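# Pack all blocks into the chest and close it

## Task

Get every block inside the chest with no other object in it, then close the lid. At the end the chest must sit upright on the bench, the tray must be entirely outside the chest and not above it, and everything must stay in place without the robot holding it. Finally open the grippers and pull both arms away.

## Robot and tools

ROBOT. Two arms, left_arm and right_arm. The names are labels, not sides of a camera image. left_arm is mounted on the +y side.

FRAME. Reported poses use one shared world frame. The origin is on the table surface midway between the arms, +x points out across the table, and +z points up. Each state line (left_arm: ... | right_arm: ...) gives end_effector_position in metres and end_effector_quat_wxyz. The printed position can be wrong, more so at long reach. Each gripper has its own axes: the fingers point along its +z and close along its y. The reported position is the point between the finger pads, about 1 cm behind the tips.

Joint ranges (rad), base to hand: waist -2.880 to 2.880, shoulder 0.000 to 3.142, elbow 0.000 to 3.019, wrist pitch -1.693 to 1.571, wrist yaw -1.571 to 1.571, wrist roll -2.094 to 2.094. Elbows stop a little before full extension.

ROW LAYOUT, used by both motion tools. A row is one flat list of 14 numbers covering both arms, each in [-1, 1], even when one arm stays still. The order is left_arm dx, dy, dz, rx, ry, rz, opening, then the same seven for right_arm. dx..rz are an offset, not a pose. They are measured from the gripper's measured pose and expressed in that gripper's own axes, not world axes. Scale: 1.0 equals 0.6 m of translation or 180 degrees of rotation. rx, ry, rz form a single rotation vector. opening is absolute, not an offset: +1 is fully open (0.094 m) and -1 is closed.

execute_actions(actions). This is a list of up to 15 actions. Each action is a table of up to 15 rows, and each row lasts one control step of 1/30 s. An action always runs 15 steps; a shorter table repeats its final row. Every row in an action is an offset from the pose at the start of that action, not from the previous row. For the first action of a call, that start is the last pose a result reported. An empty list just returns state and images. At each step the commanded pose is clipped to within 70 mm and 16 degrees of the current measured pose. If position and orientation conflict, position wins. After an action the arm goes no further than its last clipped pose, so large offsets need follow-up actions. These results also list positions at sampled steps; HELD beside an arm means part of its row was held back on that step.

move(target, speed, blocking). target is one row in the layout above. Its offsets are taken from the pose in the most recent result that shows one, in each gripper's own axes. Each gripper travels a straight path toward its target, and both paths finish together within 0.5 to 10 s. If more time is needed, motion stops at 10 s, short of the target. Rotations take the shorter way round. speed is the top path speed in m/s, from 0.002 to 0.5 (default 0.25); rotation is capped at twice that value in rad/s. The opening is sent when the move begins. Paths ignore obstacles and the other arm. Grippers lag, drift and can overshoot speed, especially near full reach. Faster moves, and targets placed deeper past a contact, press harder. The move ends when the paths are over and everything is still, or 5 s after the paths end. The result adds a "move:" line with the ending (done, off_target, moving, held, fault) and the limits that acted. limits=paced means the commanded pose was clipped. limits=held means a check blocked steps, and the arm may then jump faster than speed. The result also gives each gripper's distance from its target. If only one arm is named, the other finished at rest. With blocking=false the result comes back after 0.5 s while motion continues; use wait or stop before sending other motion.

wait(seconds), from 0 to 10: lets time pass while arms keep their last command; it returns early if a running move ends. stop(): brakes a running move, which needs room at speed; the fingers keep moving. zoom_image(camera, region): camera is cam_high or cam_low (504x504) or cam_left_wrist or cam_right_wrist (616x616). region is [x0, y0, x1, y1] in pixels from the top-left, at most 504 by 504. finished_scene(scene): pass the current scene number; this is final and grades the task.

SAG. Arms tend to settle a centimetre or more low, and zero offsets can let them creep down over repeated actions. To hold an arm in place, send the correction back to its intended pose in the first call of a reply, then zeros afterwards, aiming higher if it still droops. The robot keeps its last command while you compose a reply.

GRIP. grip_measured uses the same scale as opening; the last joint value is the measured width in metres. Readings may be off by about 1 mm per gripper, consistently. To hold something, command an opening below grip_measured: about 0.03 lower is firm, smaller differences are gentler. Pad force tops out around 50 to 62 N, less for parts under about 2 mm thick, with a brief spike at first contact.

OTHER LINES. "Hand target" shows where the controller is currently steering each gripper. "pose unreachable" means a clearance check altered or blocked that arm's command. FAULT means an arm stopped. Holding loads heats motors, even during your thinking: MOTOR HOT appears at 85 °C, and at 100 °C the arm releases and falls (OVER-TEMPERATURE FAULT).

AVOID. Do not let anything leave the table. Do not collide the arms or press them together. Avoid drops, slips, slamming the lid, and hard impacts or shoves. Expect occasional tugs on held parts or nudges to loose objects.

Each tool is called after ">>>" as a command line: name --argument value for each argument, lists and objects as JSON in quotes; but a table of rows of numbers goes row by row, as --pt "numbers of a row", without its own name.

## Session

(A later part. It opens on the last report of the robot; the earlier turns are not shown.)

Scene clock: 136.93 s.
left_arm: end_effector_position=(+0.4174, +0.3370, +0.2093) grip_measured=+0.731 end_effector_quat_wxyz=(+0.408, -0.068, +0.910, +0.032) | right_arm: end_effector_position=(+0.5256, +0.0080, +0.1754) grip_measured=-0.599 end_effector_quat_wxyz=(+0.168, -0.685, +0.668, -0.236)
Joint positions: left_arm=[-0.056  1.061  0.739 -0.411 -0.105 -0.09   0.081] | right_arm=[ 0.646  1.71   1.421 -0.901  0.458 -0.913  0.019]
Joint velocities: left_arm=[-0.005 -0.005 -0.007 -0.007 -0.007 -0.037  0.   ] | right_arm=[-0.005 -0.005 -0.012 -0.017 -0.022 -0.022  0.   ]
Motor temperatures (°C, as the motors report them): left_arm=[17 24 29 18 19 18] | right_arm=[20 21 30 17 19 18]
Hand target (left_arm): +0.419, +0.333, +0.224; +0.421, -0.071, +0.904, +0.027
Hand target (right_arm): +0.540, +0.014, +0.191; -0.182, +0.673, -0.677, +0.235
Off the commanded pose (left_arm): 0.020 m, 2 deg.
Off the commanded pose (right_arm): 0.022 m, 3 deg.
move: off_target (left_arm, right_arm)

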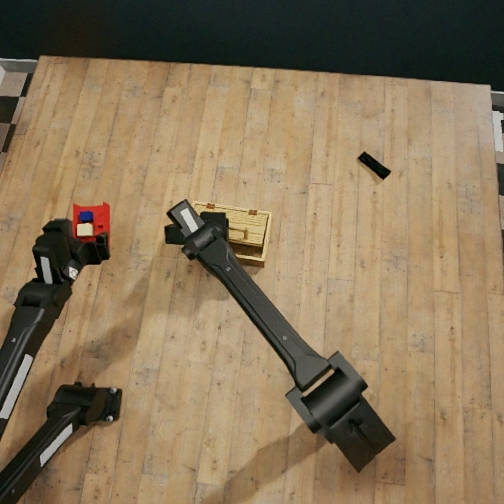

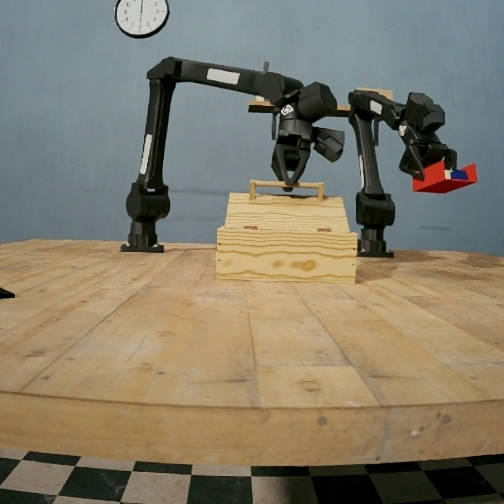

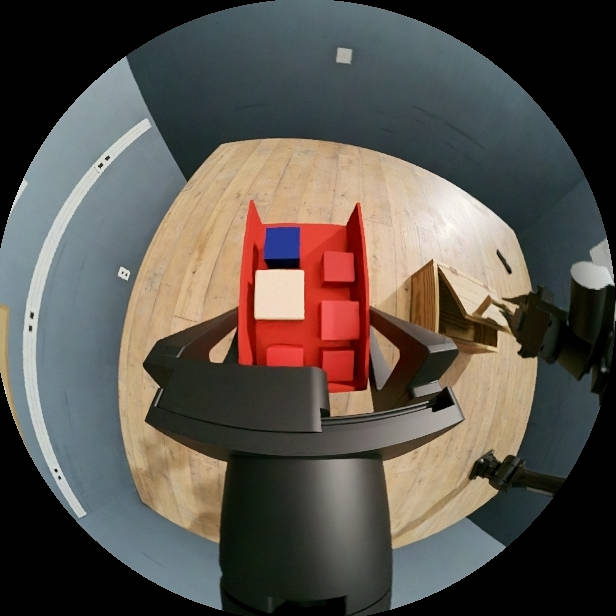

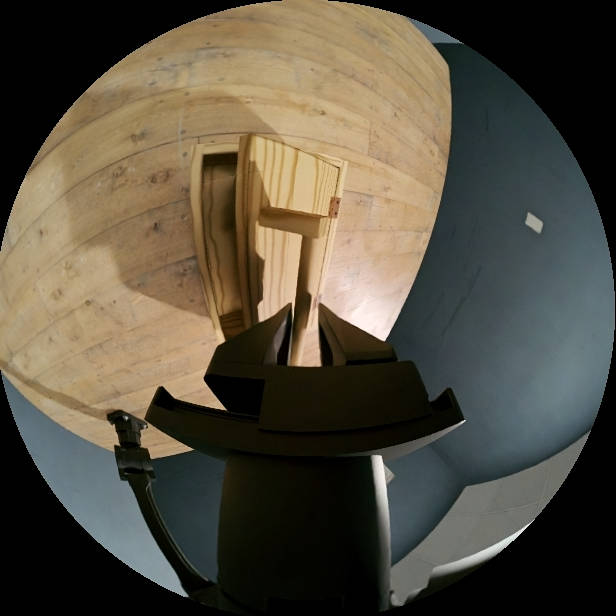

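>>> move --target '[-0.02,0,-0.015,0,-0.005,0,0.68,0.015,-0.138,0.018,-0.16,-0.025,0.045,-0.6]' --speed 0.12

Scene clock: 145.90 s.
left_arm: end_effector_position=(+0.4103, +0.3369, +0.1988) grip_measured=+0.731 end_effector_quat_wxyz=(+0.393, -0.069, +0.917, +0.033) | right_arm: end_effector_position=(+0.5896, +0.0018, +0.1983) grip_measured=-0.599 end_effector_quat_wxyz=(+0.022, -0.676, +0.736, -0.024)
Joint positions: left_arm=[-0.056  1.061  0.726 -0.431 -0.105 -0.092  0.081] | right_arm=[ 0.462  2.035  2.048 -1.534  0.04  -0.898  0.019]
Joint velocities: left_arm=[-0.005 -0.005 -0.002 -0.007 -0.051  0.007  0.   ] | right_arm=[-0.005  0.005  0.007 -0.017  0.007 -0.007  0.   ]
Motor temperatures (°C, as the motors report them): left_arm=[17 23 29 18 19 18] | right_arm=[20 21 31 17 19 18]
Hand target (left_arm): +0.418, +0.337, +0.224; +0.415, -0.068, +0.907, +0.033
Hand target (right_arm): +0.602, +0.002, +0.209; -0.034, +0.667, -0.744, +0.024
Off the commanded pose (left_arm): 0.027 m, 3 deg.
Off the commanded pose (right_arm): 0.018 m, 2 deg.
move: off_target (left_arm, right_arm)

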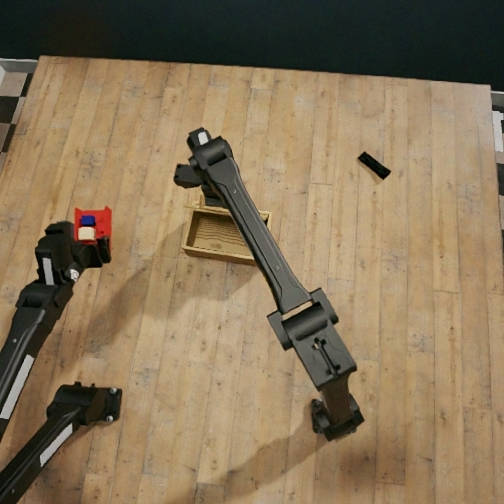

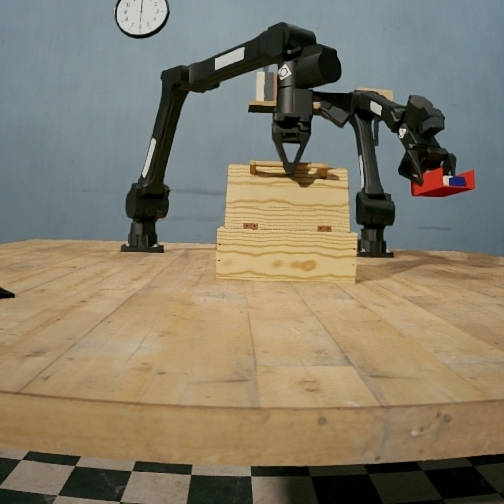

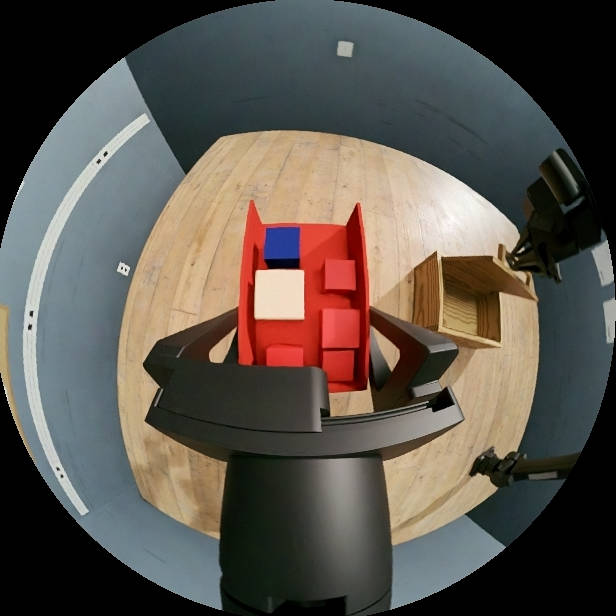

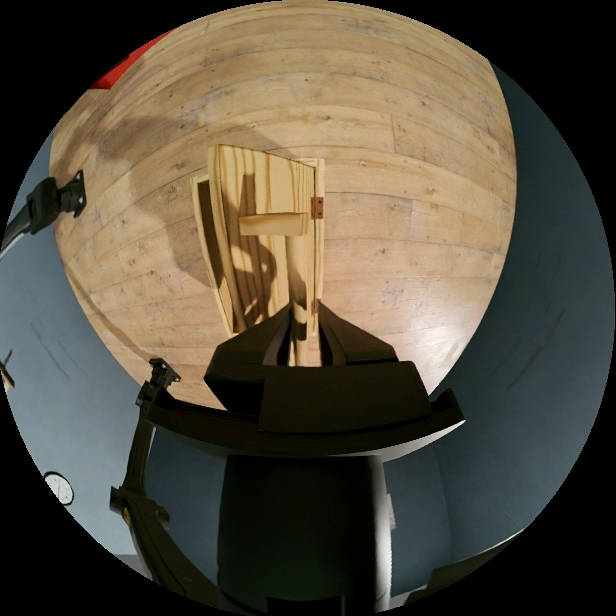

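>>> move --target '[0.006,-0.39,-0.045,0.177,-0.015,0.168,0.68,0,-0.075,-0.005,-0.04,0,0.015,-0.6]' --speed 0.13

Scene clock: 156.27 s.
left_arm: end_effector_position=(+0.4000, +0.1218, +0.1767) grip_measured=+0.731 end_effector_quat_wxyz=(+0.356, +0.270, +0.888, -0.107) | right_arm: end_effector_position=(+0.6167, +0.0006, +0.1936) grip_measured=-0.599 end_effector_quat_wxyz=(-0.003, -0.660, +0.751, +0.019)
Joint positions: left_arm=[-0.438  1.199  0.788 -0.411  0.15   0.161  0.081] | right_arm=[ 0.418  2.169  2.258 -1.673 -0.037 -0.898  0.019]
Joint velocities: left_arm=[ 0.015 -0.015 -0.002 -0.012  0.037  0.007  0.002] | right_arm=[-0.005 -0.015  0.007  0.002 -0.066  0.022  0.   ]
Motor temperatures (°C, as the motors report them): left_arm=[17 22 30 18 19 18] | right_arm=[20 22 32 17 19 18]
Hand target (left_arm): +0.422, +0.106, +0.217; +0.398, +0.281, +0.866, -0.111
Hand target (right_arm): +0.633, -0.003, +0.203; +0.014, -0.658, +0.753, +0.016
Off the commanded pose (left_arm): 0.048 m, 5 deg.
Off the commanded pose (right_arm): 0.021 m, 2 deg.
joint sent to its limit (right arm) — the command would take joint 4 (wrist pitch) past its lower limit, so that joint was sent only as far as its limit.
move: off_target (left_arm, right_arm)

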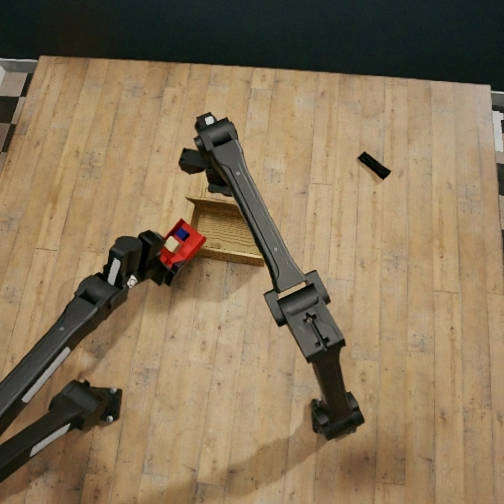

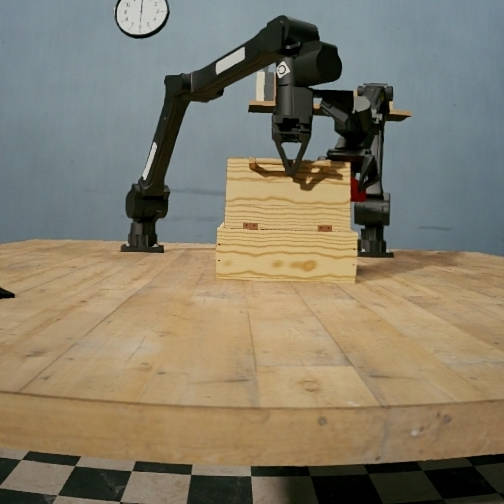

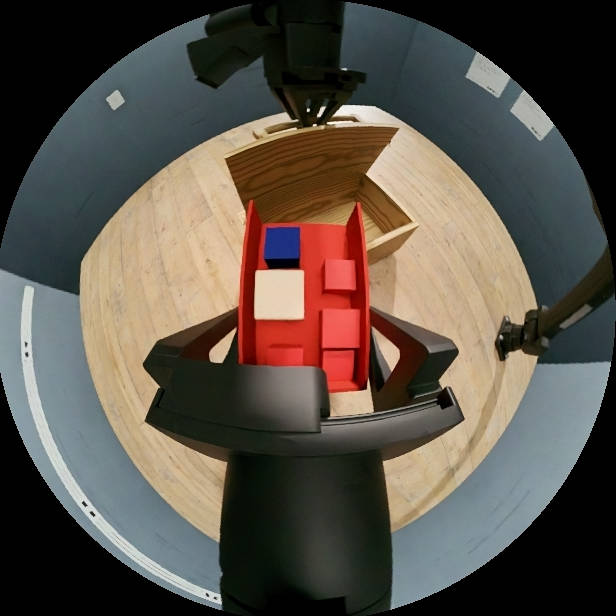

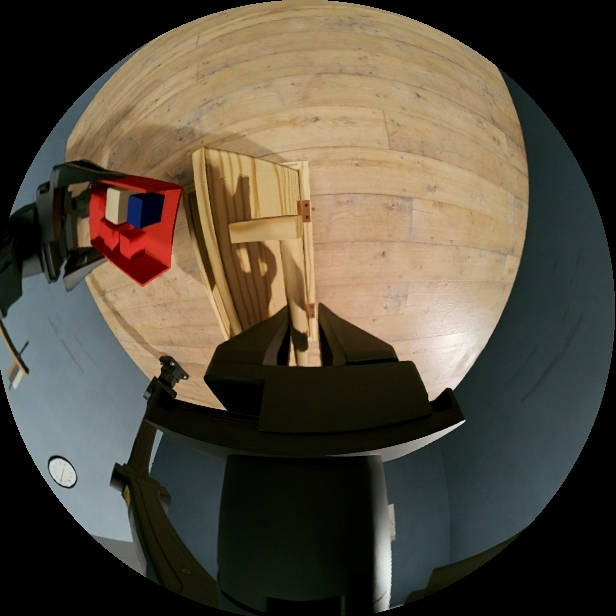

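>>> move --target '[-0.157,0,0.082,0,-0.03,0,0.68,0,-0.02,-0.015,0.008,0,0,-0.6]' --speed 0.08

Scene clock: 165.00 s.
left_arm: end_effector_position=(+0.4594, +0.0849, +0.1679) grip_measured=+0.731 end_effector_quat_wxyz=(+0.354, +0.266, +0.889, -0.111) | right_arm: end_effector_position=(+0.6177, -0.0016, +0.1931) grip_measured=-0.599 end_effector_quat_wxyz=(-0.004, -0.660, +0.751, +0.013)
Joint positions: left_arm=[-0.468  1.399  0.941 -0.362  0.134  0.13   0.081] | right_arm=[ 0.418  2.169  2.257 -1.673 -0.025 -0.898  0.019]
Joint velocities: left_arm=[ 0.015 -0.015 -0.007 -0.012 -0.037  0.022 -0.001] | right_arm=[ 0.005 -0.015  0.002  0.022  0.037  0.051  0.   ]
Motor temperatures (°C, as the motors report them): left_arm=[17 22 32 18 19 18] | right_arm=[20 23 32 17 19 18]
Hand target (left_arm): +0.481, +0.067, +0.209; +0.397, +0.264, +0.871, -0.120
Hand target (right_arm): +0.628, -0.002, +0.202; +0.010, -0.660, +0.751, +0.009
Off the commanded pose (left_arm): 0.050 m, 5 deg.
Off the commanded pose (right_arm): 0.014 m, 1 deg.
joint sent to its limit (right arm) — the command would take joint 4 (wrist pitch) past its lower limit, so that joint was sent only as far as its limit.
move: off_target (left_arm, right_arm)

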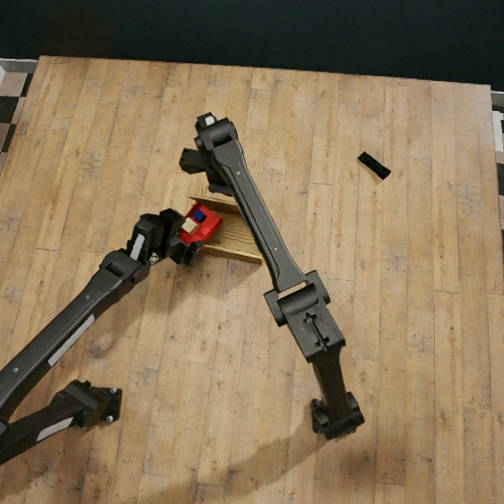

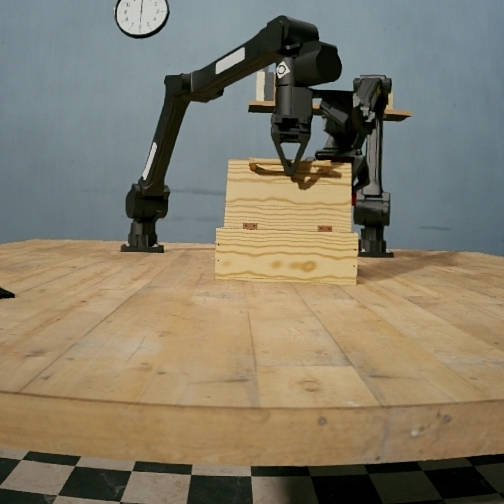

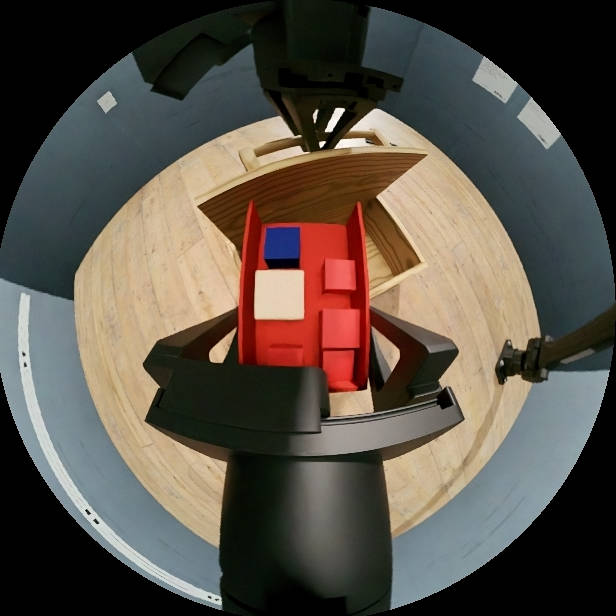

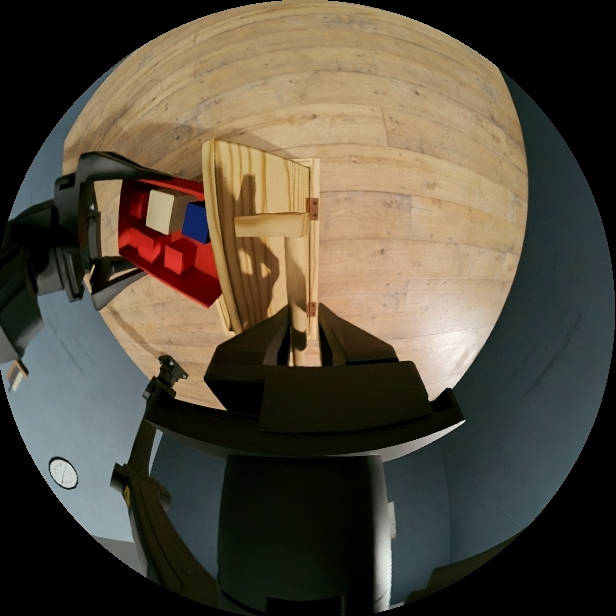

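>>> move --target '[-0.067,-0.03,-0.005,0,0.13,0,0.68,0,-0.02,-0.015,0.008,0,0,-0.6]' --speed 0.08

Scene clock: 172.37 s.
left_arm: end_effector_position=(+0.4576, +0.0718, +0.1778) grip_measured=+0.731 end_effector_quat_wxyz=(+0.146, +0.285, +0.946, -0.051) | right_arm: end_effector_position=(+0.6184, -0.0027, +0.1930) grip_measured=-0.599 end_effector_quat_wxyz=(-0.005, -0.660, +0.751, +0.010)
Joint positions: left_arm=[-0.517  1.584  1.329 -1.011  0.055  0.129  0.081] | right_arm=[ 0.418  2.169  2.257 -1.673 -0.017 -0.898  0.019]
Joint velocities: left_arm=[ 0.015  0.005 -0.012 -0.022 -0.007 -0.081  0.001] | right_arm=[-0.005 -0.005 -0.002 -0.012  0.037  0.022  0.   ]
Motor temperatures (°C, as the motors report them): left_arm=[17 22 33 18 19 18] | right_arm=[20 23 32 17 19 18]
Hand target (left_arm): +0.470, +0.057, +0.201; +0.167, +0.285, +0.942, -0.055
Hand target (right_arm): +0.629, -0.004, +0.202; +0.008, -0.660, +0.752, +0.003
Off the commanded pose (left_arm): 0.030 m, 2 deg.
Off the commanded pose (right_arm): 0.014 m, 1 deg.
joint sent to its limit (right arm) — the command would take joint 4 (wrist pitch) past its lower limit, so that joint was sent only as far as its limit.
move: off_target (left_arm, right_arm)

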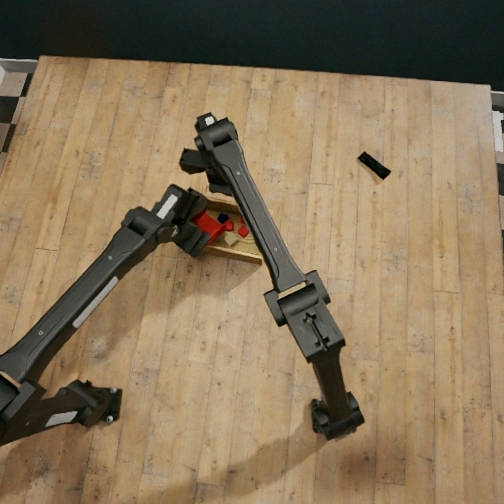

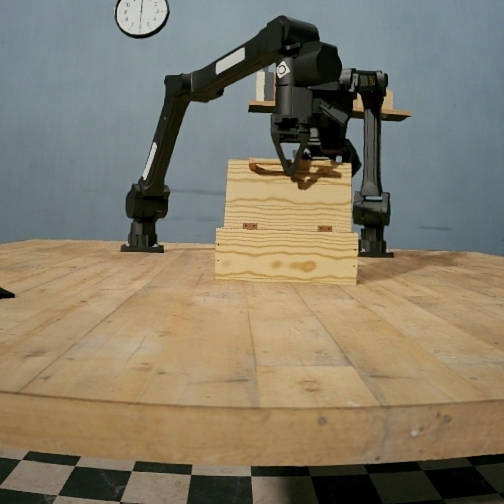

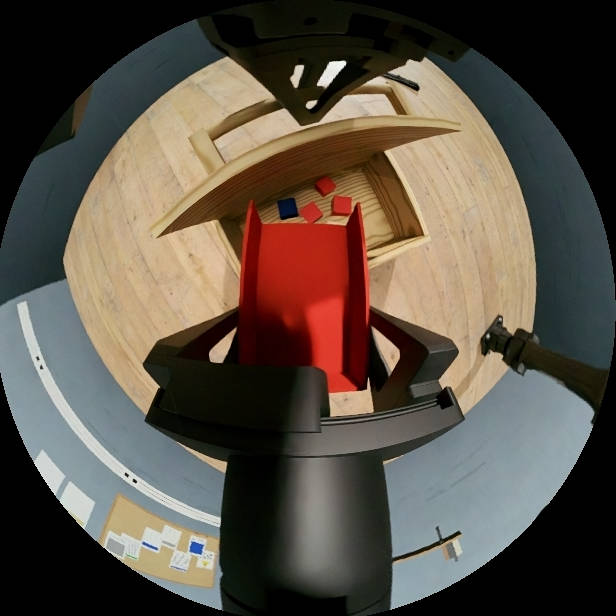

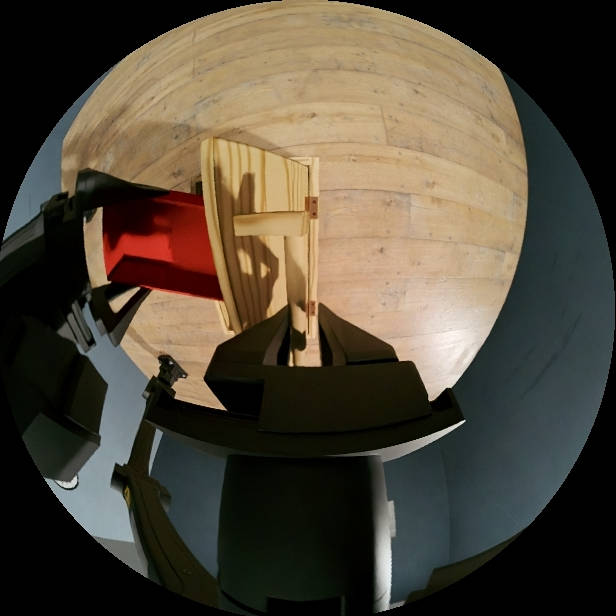

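>>> move --target '[0.325,0.285,-0.14,0,-0.13,0,0.68,0,-0.02,-0.015,0.008,0,0,-0.6]' --speed 0.2

>>> zoom_image --camera "cam_high" --region '[150,170,310,300]'

Scene clock: 181.57 s.
left_arm: end_effector_position=(+0.3704, +0.3252, +0.1765) grip_measured=+0.731 end_effector_quat_wxyz=(+0.317, +0.255, +0.906, -0.122) | right_arm: end_effector_position=(+0.6189, -0.0036, +0.1930) grip_measured=-0.599 end_effector_quat_wxyz=(-0.006, -0.660, +0.751, +0.007)
Joint positions: left_arm=[ 0.18   1.128  0.788 -0.75   0.52   0.667  0.081] | right_arm=[ 0.418  2.169  2.257 -1.673 -0.011 -0.898  0.019]
Joint velocities: left_arm=[-0.015 -0.005 -0.007 -0.002  0.007  0.051 -0.001] | right_arm=[-0.005  0.005 -0.002 -0.017  0.022 -0.081  0.   ]
Motor temperatures (°C, as the motors report them): left_arm=[17 23 33 18 19 18] | right_arm=[20 24 32 17 19 18]
Hand target (left_arm): +0.374, +0.326, +0.188; +0.334, +0.265, +0.898, -0.112
Hand target (right_arm): +0.630, -0.005, +0.202; +0.007, -0.660, +0.751, -0.001
Off the commanded pose (left_arm): 0.022 m, 3 deg.
Off the commanded pose (right_arm): 0.015 m, 1 deg.
joint sent to its limit (right arm) — the command would take joint 4 (wrist pitch) past its lower limit, so that joint was sent only as far as its limit.
move: off_target (left_arm, right_arm)

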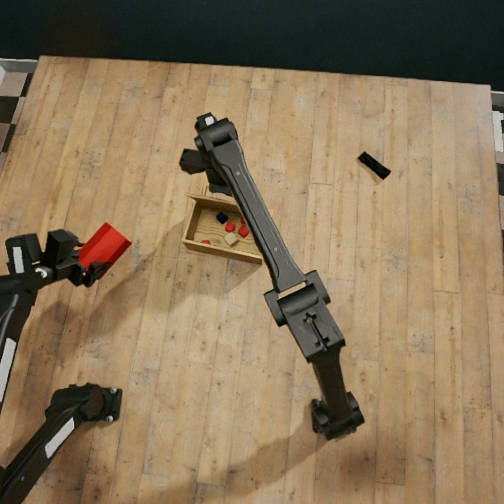

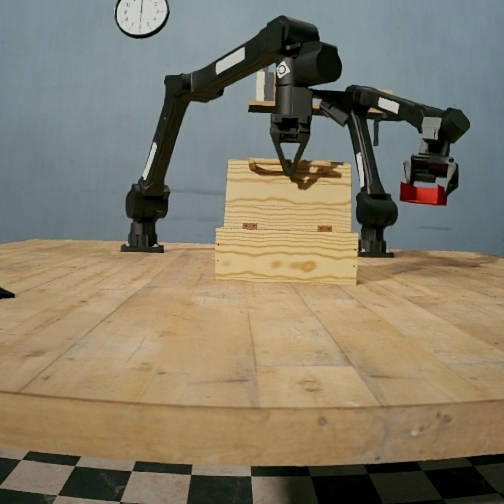

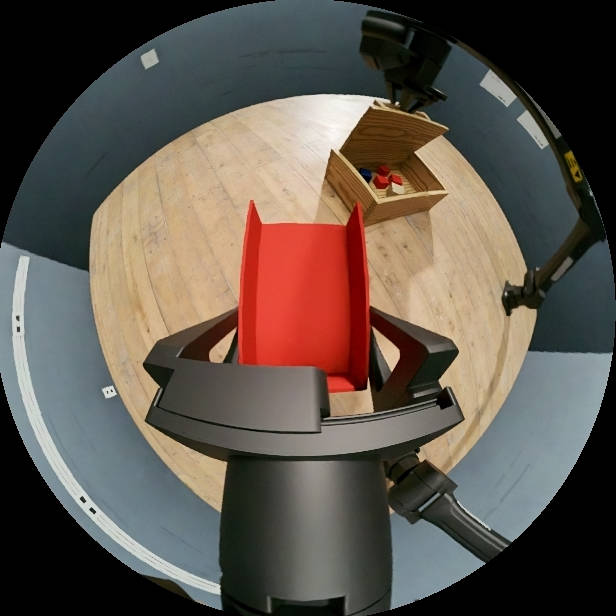

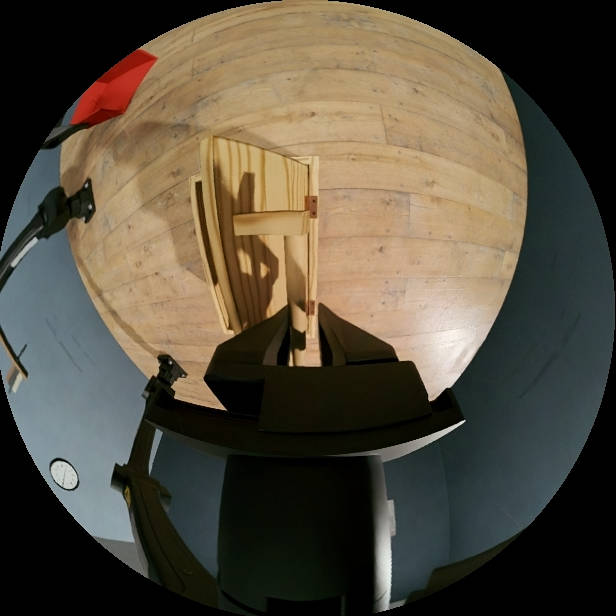

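Region (150, 170, 310, 300) of cam_high's 504x504 image, scaled by 3.150, with more detail than that image has; it fills the top 410 rows of this view, and the rest is white.

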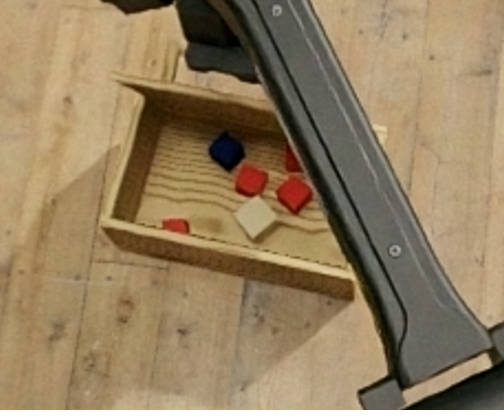

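>>> move --target '[0.128,0.012,0.153,0,-0.01,-0.02,0.68,0,0.125,0.005,0.19,0,0,-0.6]' --speed 0.13

Scene clock: 192.03 s.
left_arm: end_effector_position=(+0.3655, +0.3213, +0.0543) grip_measured=+0.731 end_effector_quat_wxyz=(+0.318, +0.231, +0.909, -0.138) | right_arm: end_effector_position=(+0.5410, -0.0009, +0.1795) grip_measured=-0.599 end_effector_quat_wxyz=(+0.164, -0.641, +0.719, -0.213)
Joint positions: left_arm=[ 0.18   1.334  0.57  -0.322  0.537  0.61   0.081] | right_arm=[ 0.609  1.738  1.482 -0.964  0.426 -0.798  0.019]
Joint velocities: left_arm=[-0.015 -0.005  0.002  0.002  0.066 -0.095 -0.001] | right_arm=[-0.005  0.005 -0.012 -0.007  0.037 -0.051 -0.001]
Motor temperatures (°C, as the motors report them): left_arm=[17 22 31 18 19 18] | right_arm=[20 24 32 17 19 18]
Hand target (left_arm): +0.371, +0.325, +0.057; +0.327, +0.224, +0.908, -0.136
Hand target (right_arm): +0.543, +0.006, +0.195; +0.189, -0.631, +0.721, -0.213
Off the commanded pose (left_arm): 0.007 m, 1 deg.
Off the commanded pose (right_arm): 0.014 m, 3 deg.
move: off_target (right_arm)

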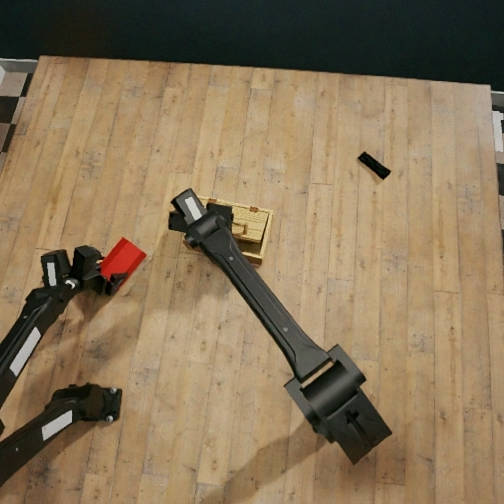

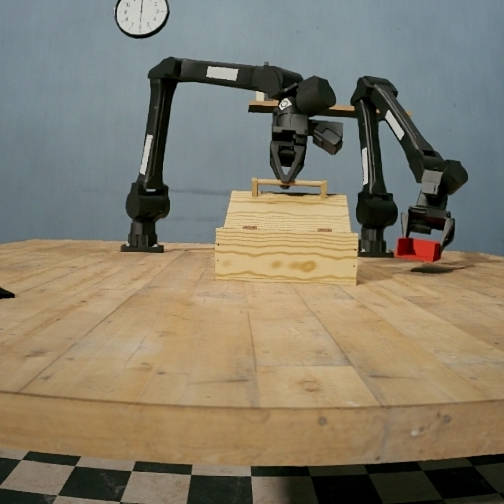

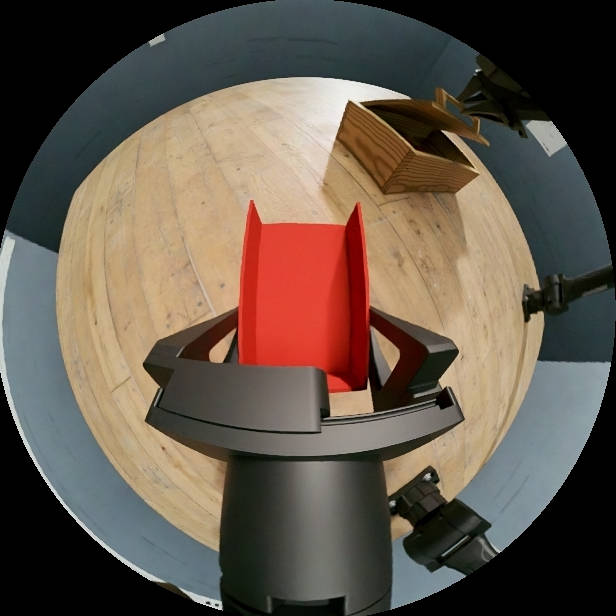

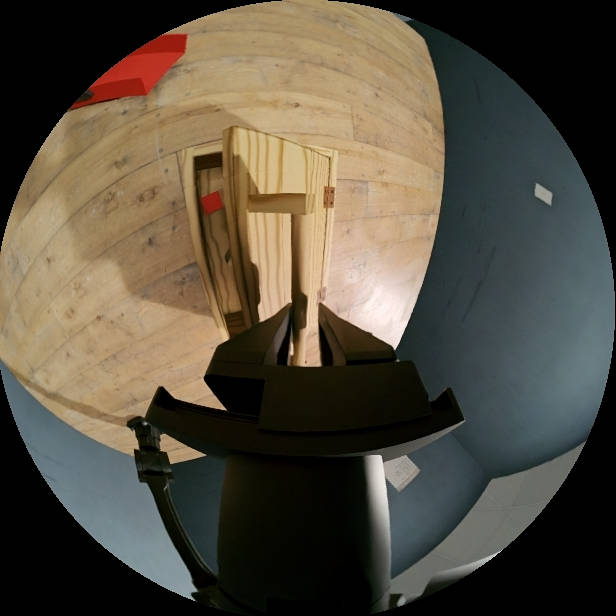

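>>> move --target '[0.029,0,0.035,0,0,0.05,0.68,0,0.093,0.037,0.155,0,0,-0.6]' --speed 0.1

Scene clock: 199.23 s.
left_arm: end_effector_position=(+0.3601, +0.3204, +0.0272) grip_measured=+0.731 end_effector_quat_wxyz=(+0.322, +0.290, +0.894, -0.118) | right_arm: end_effector_position=(+0.5033, -0.0071, +0.1218) grip_measured=-0.599 end_effector_quat_wxyz=(+0.299, -0.582, +0.654, -0.379)
Joint positions: left_arm=[ 0.18   1.398  0.533 -0.232  0.534  0.743  0.081] | right_arm=[ 0.743  1.681  1.042 -0.26   0.821 -0.885  0.019]
Joint velocities: left_arm=[-0.015  0.005 -0.012  0.012 -0.037 -0.022  0.001] | right_arm=[-0.015 -0.005 -0.012 -0.007  0.051 -0.037  0.   ]
Motor temperatures (°C, as the motors report them): left_arm=[17 22 29 18 19 18] | right_arm=[20 24 31 17 19 18]
Hand target (left_arm): +0.364, +0.319, +0.027; +0.327, +0.301, +0.889, -0.112
Hand target (right_arm): +0.502, +0.001, +0.134; +0.314, -0.581, +0.648, -0.379
Off the commanded pose (left_arm): 0.004 m, 2 deg.
Off the commanded pose (right_arm): 0.013 m, 2 deg.
move: off_target (right_arm)

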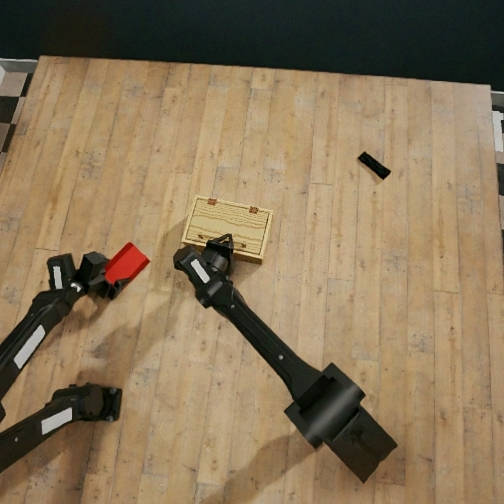

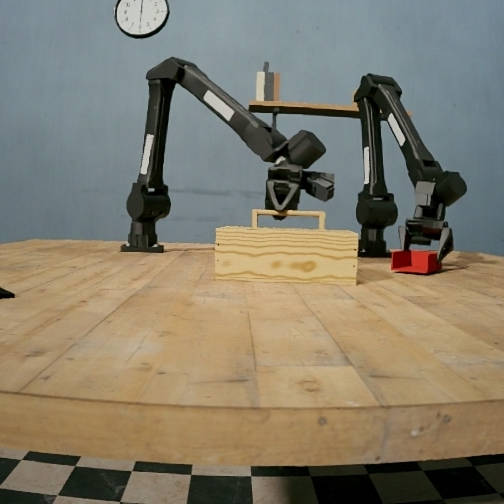

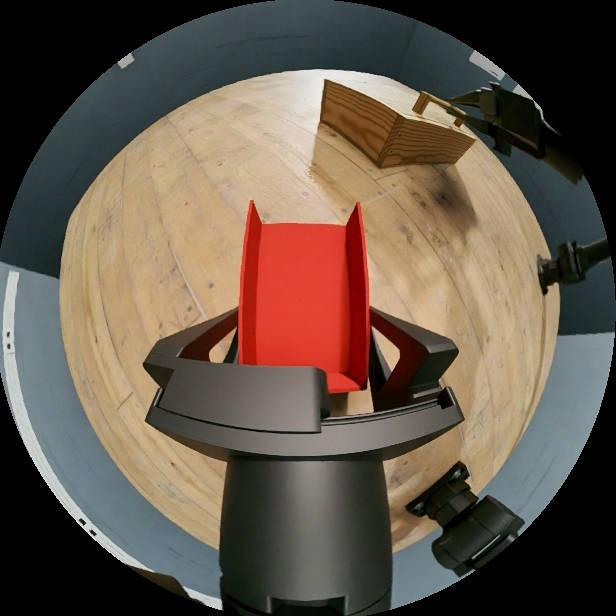

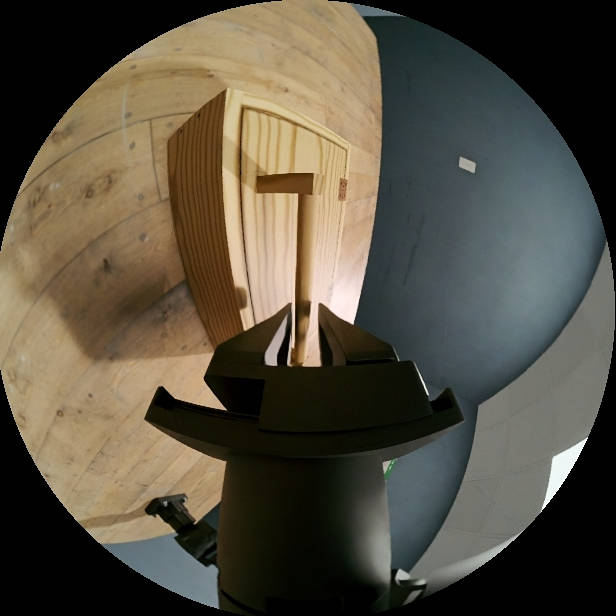

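>>> execute_actions --actions '[[[0,0,0,0,0,0,1,0,-0.015,-0.02,0,0,0,-0.4]]]'

>>> move --target '[-0.05,0,-0.2,0,0,0,1,0.03,-0.02,-0.2,0,0,0,-0.4]' --speed 0.12

Scene clock: 206.07 s.
left_arm: end_effector_position=(+0.3602, +0.3204, +0.0273) grip_measured=+1.000 end_effector_quat_wxyz=(+0.322, +0.291, +0.893, -0.117) | right_arm: end_effector_position=(+0.5005, -0.0110, +0.1259) grip_measured=-0.401 end_effector_quat_wxyz=(+0.291, -0.586, +0.653, -0.382)
Joint positions: left_arm=[ 0.18   1.398  0.533 -0.231  0.534  0.745  0.094] | right_arm=[ 0.743  1.667  1.042 -0.292  0.824 -0.888  0.028]
Joint velocities: left_arm=[ 0.005  0.015 -0.007 -0.002 -0.007  0.037  0.   ] | right_arm=[-0.005 -0.015 -0.022  0.007 -0.022  0.022 -0.   ]
Motor temperatures (°C, as the motors report them): left_arm=[17 22 28 18 19 18] | right_arm=[20 24 30 17 19 18]
Hand target (left_arm): +0.360, +0.320, +0.027; +0.322, +0.290, +0.894, -0.117
Hand target (right_arm): +0.498, -0.006, +0.136; +0.299, -0.582, +0.654, -0.379
Off the commanded pose (left_arm): 0.000 m, 0 deg.
Off the commanded pose (right_arm): 0.011 m, 1 deg.
Step readings (end_effector_position):
0: left_arm (+0.3602, +0.3204, +0.0273) | right_arm (+0.5034, -0.0070, +0.1219)
1: left_arm (+0.3602, +0.3204, +0.0273) | right_arm (+0.5029, -0.0078, +0.1217)
2: left_arm (+0.3602, +0.3204, +0.0273) | right_arm (+0.5021, -0.0089, +0.1218)
4: left_arm (+0.3602, +0.3204, +0.0273) | right_arm (+0.5010, -0.0103, +0.1225)
8: left_arm (+0.3602, +0.3204, +0.0273) | right_arm (+0.5005, -0.0109, +0.1254)
15: end_effector_position above

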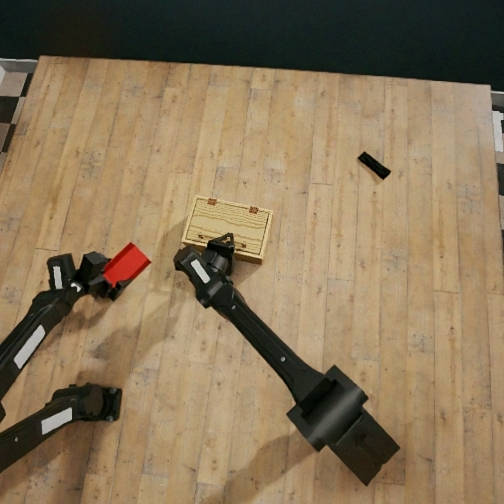

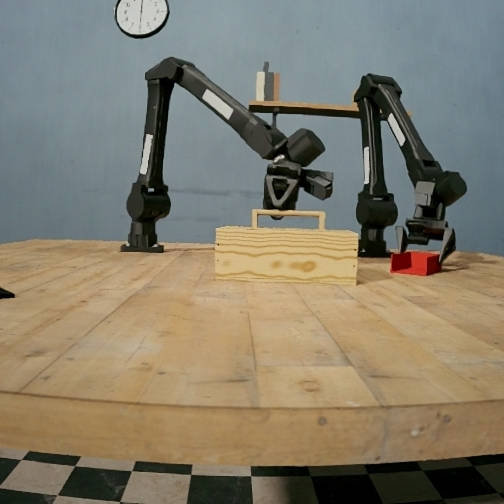

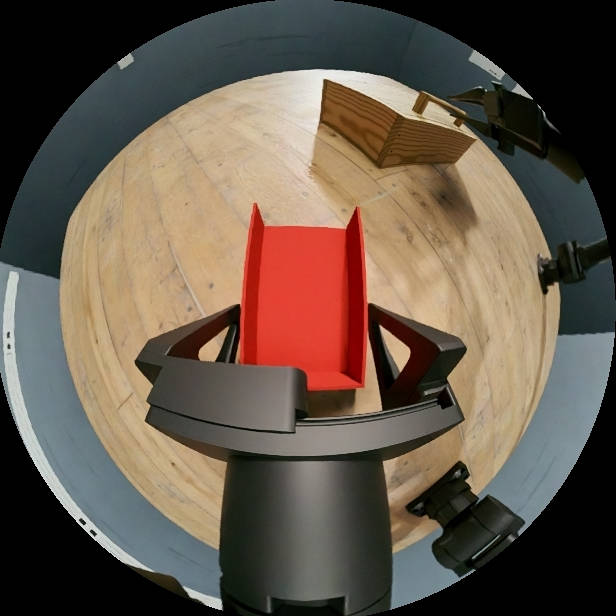

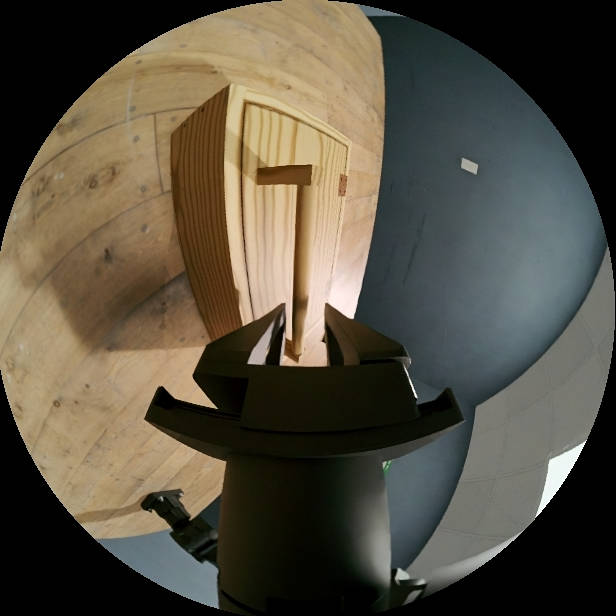

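Scene clock: 207.50 s.
left_arm: end_effector_position=(+0.3013, +0.3434, +0.1138) grip_measured=+1.000 end_effector_quat_wxyz=(+0.302, +0.283, +0.900, -0.136) | right_arm: end_effector_position=(+0.4072, -0.0131, +0.1955) grip_measured=-0.401 end_effector_quat_wxyz=(+0.284, -0.593, +0.648, -0.385)
Joint positions: left_arm=[ 0.326  1.077  0.591 -0.751  0.599  0.9    0.094] | right_arm=[ 0.908  1.452  1.02  -0.659  0.913 -0.685  0.028]
Joint velocities: left_arm=[-0.015 -0.005 -0.017 -0.007  0.007  0.007  0.   ] | right_arm=[ 0.005 -0.005  0.007 -0.032 -0.022  0.037 -0.001]
Motor temperatures (°C, as the motors report them): left_arm=[17 22 28 18 19 18] | right_arm=[20 24 30 17 19 18]
Hand target (left_arm): +0.316, +0.354, +0.137; +0.322, +0.290, +0.893, -0.118
Hand target (right_arm): +0.406, -0.009, +0.203; +0.292, -0.587, +0.652, -0.381
Off the commanded pose (left_arm): 0.032 m, 3 deg.
Off the commanded pose (right_arm): 0.007 m, 1 deg.
move: off_target (left_arm)

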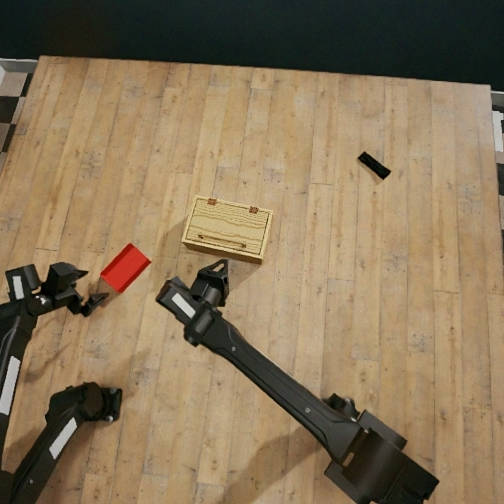

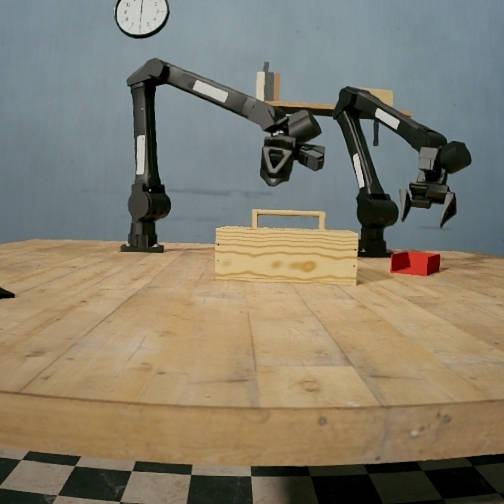

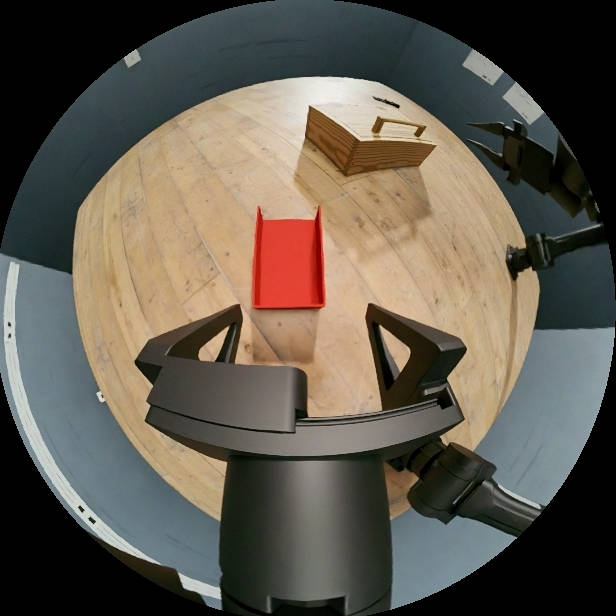

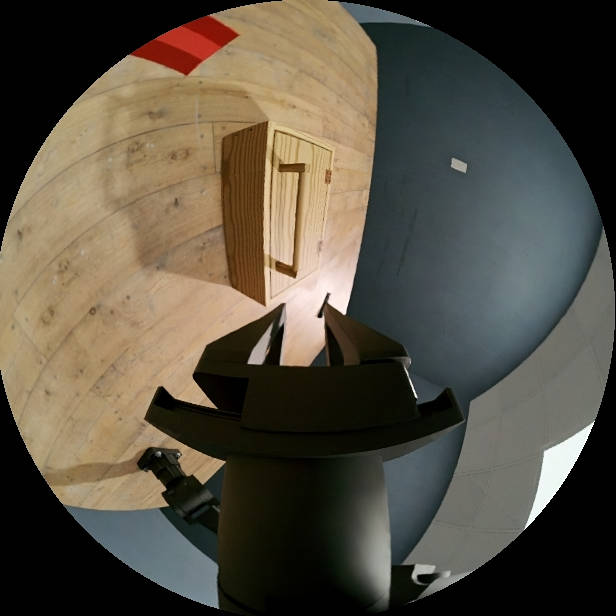

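>>> finished_scene --scene 1

The scene is finished: the task was done.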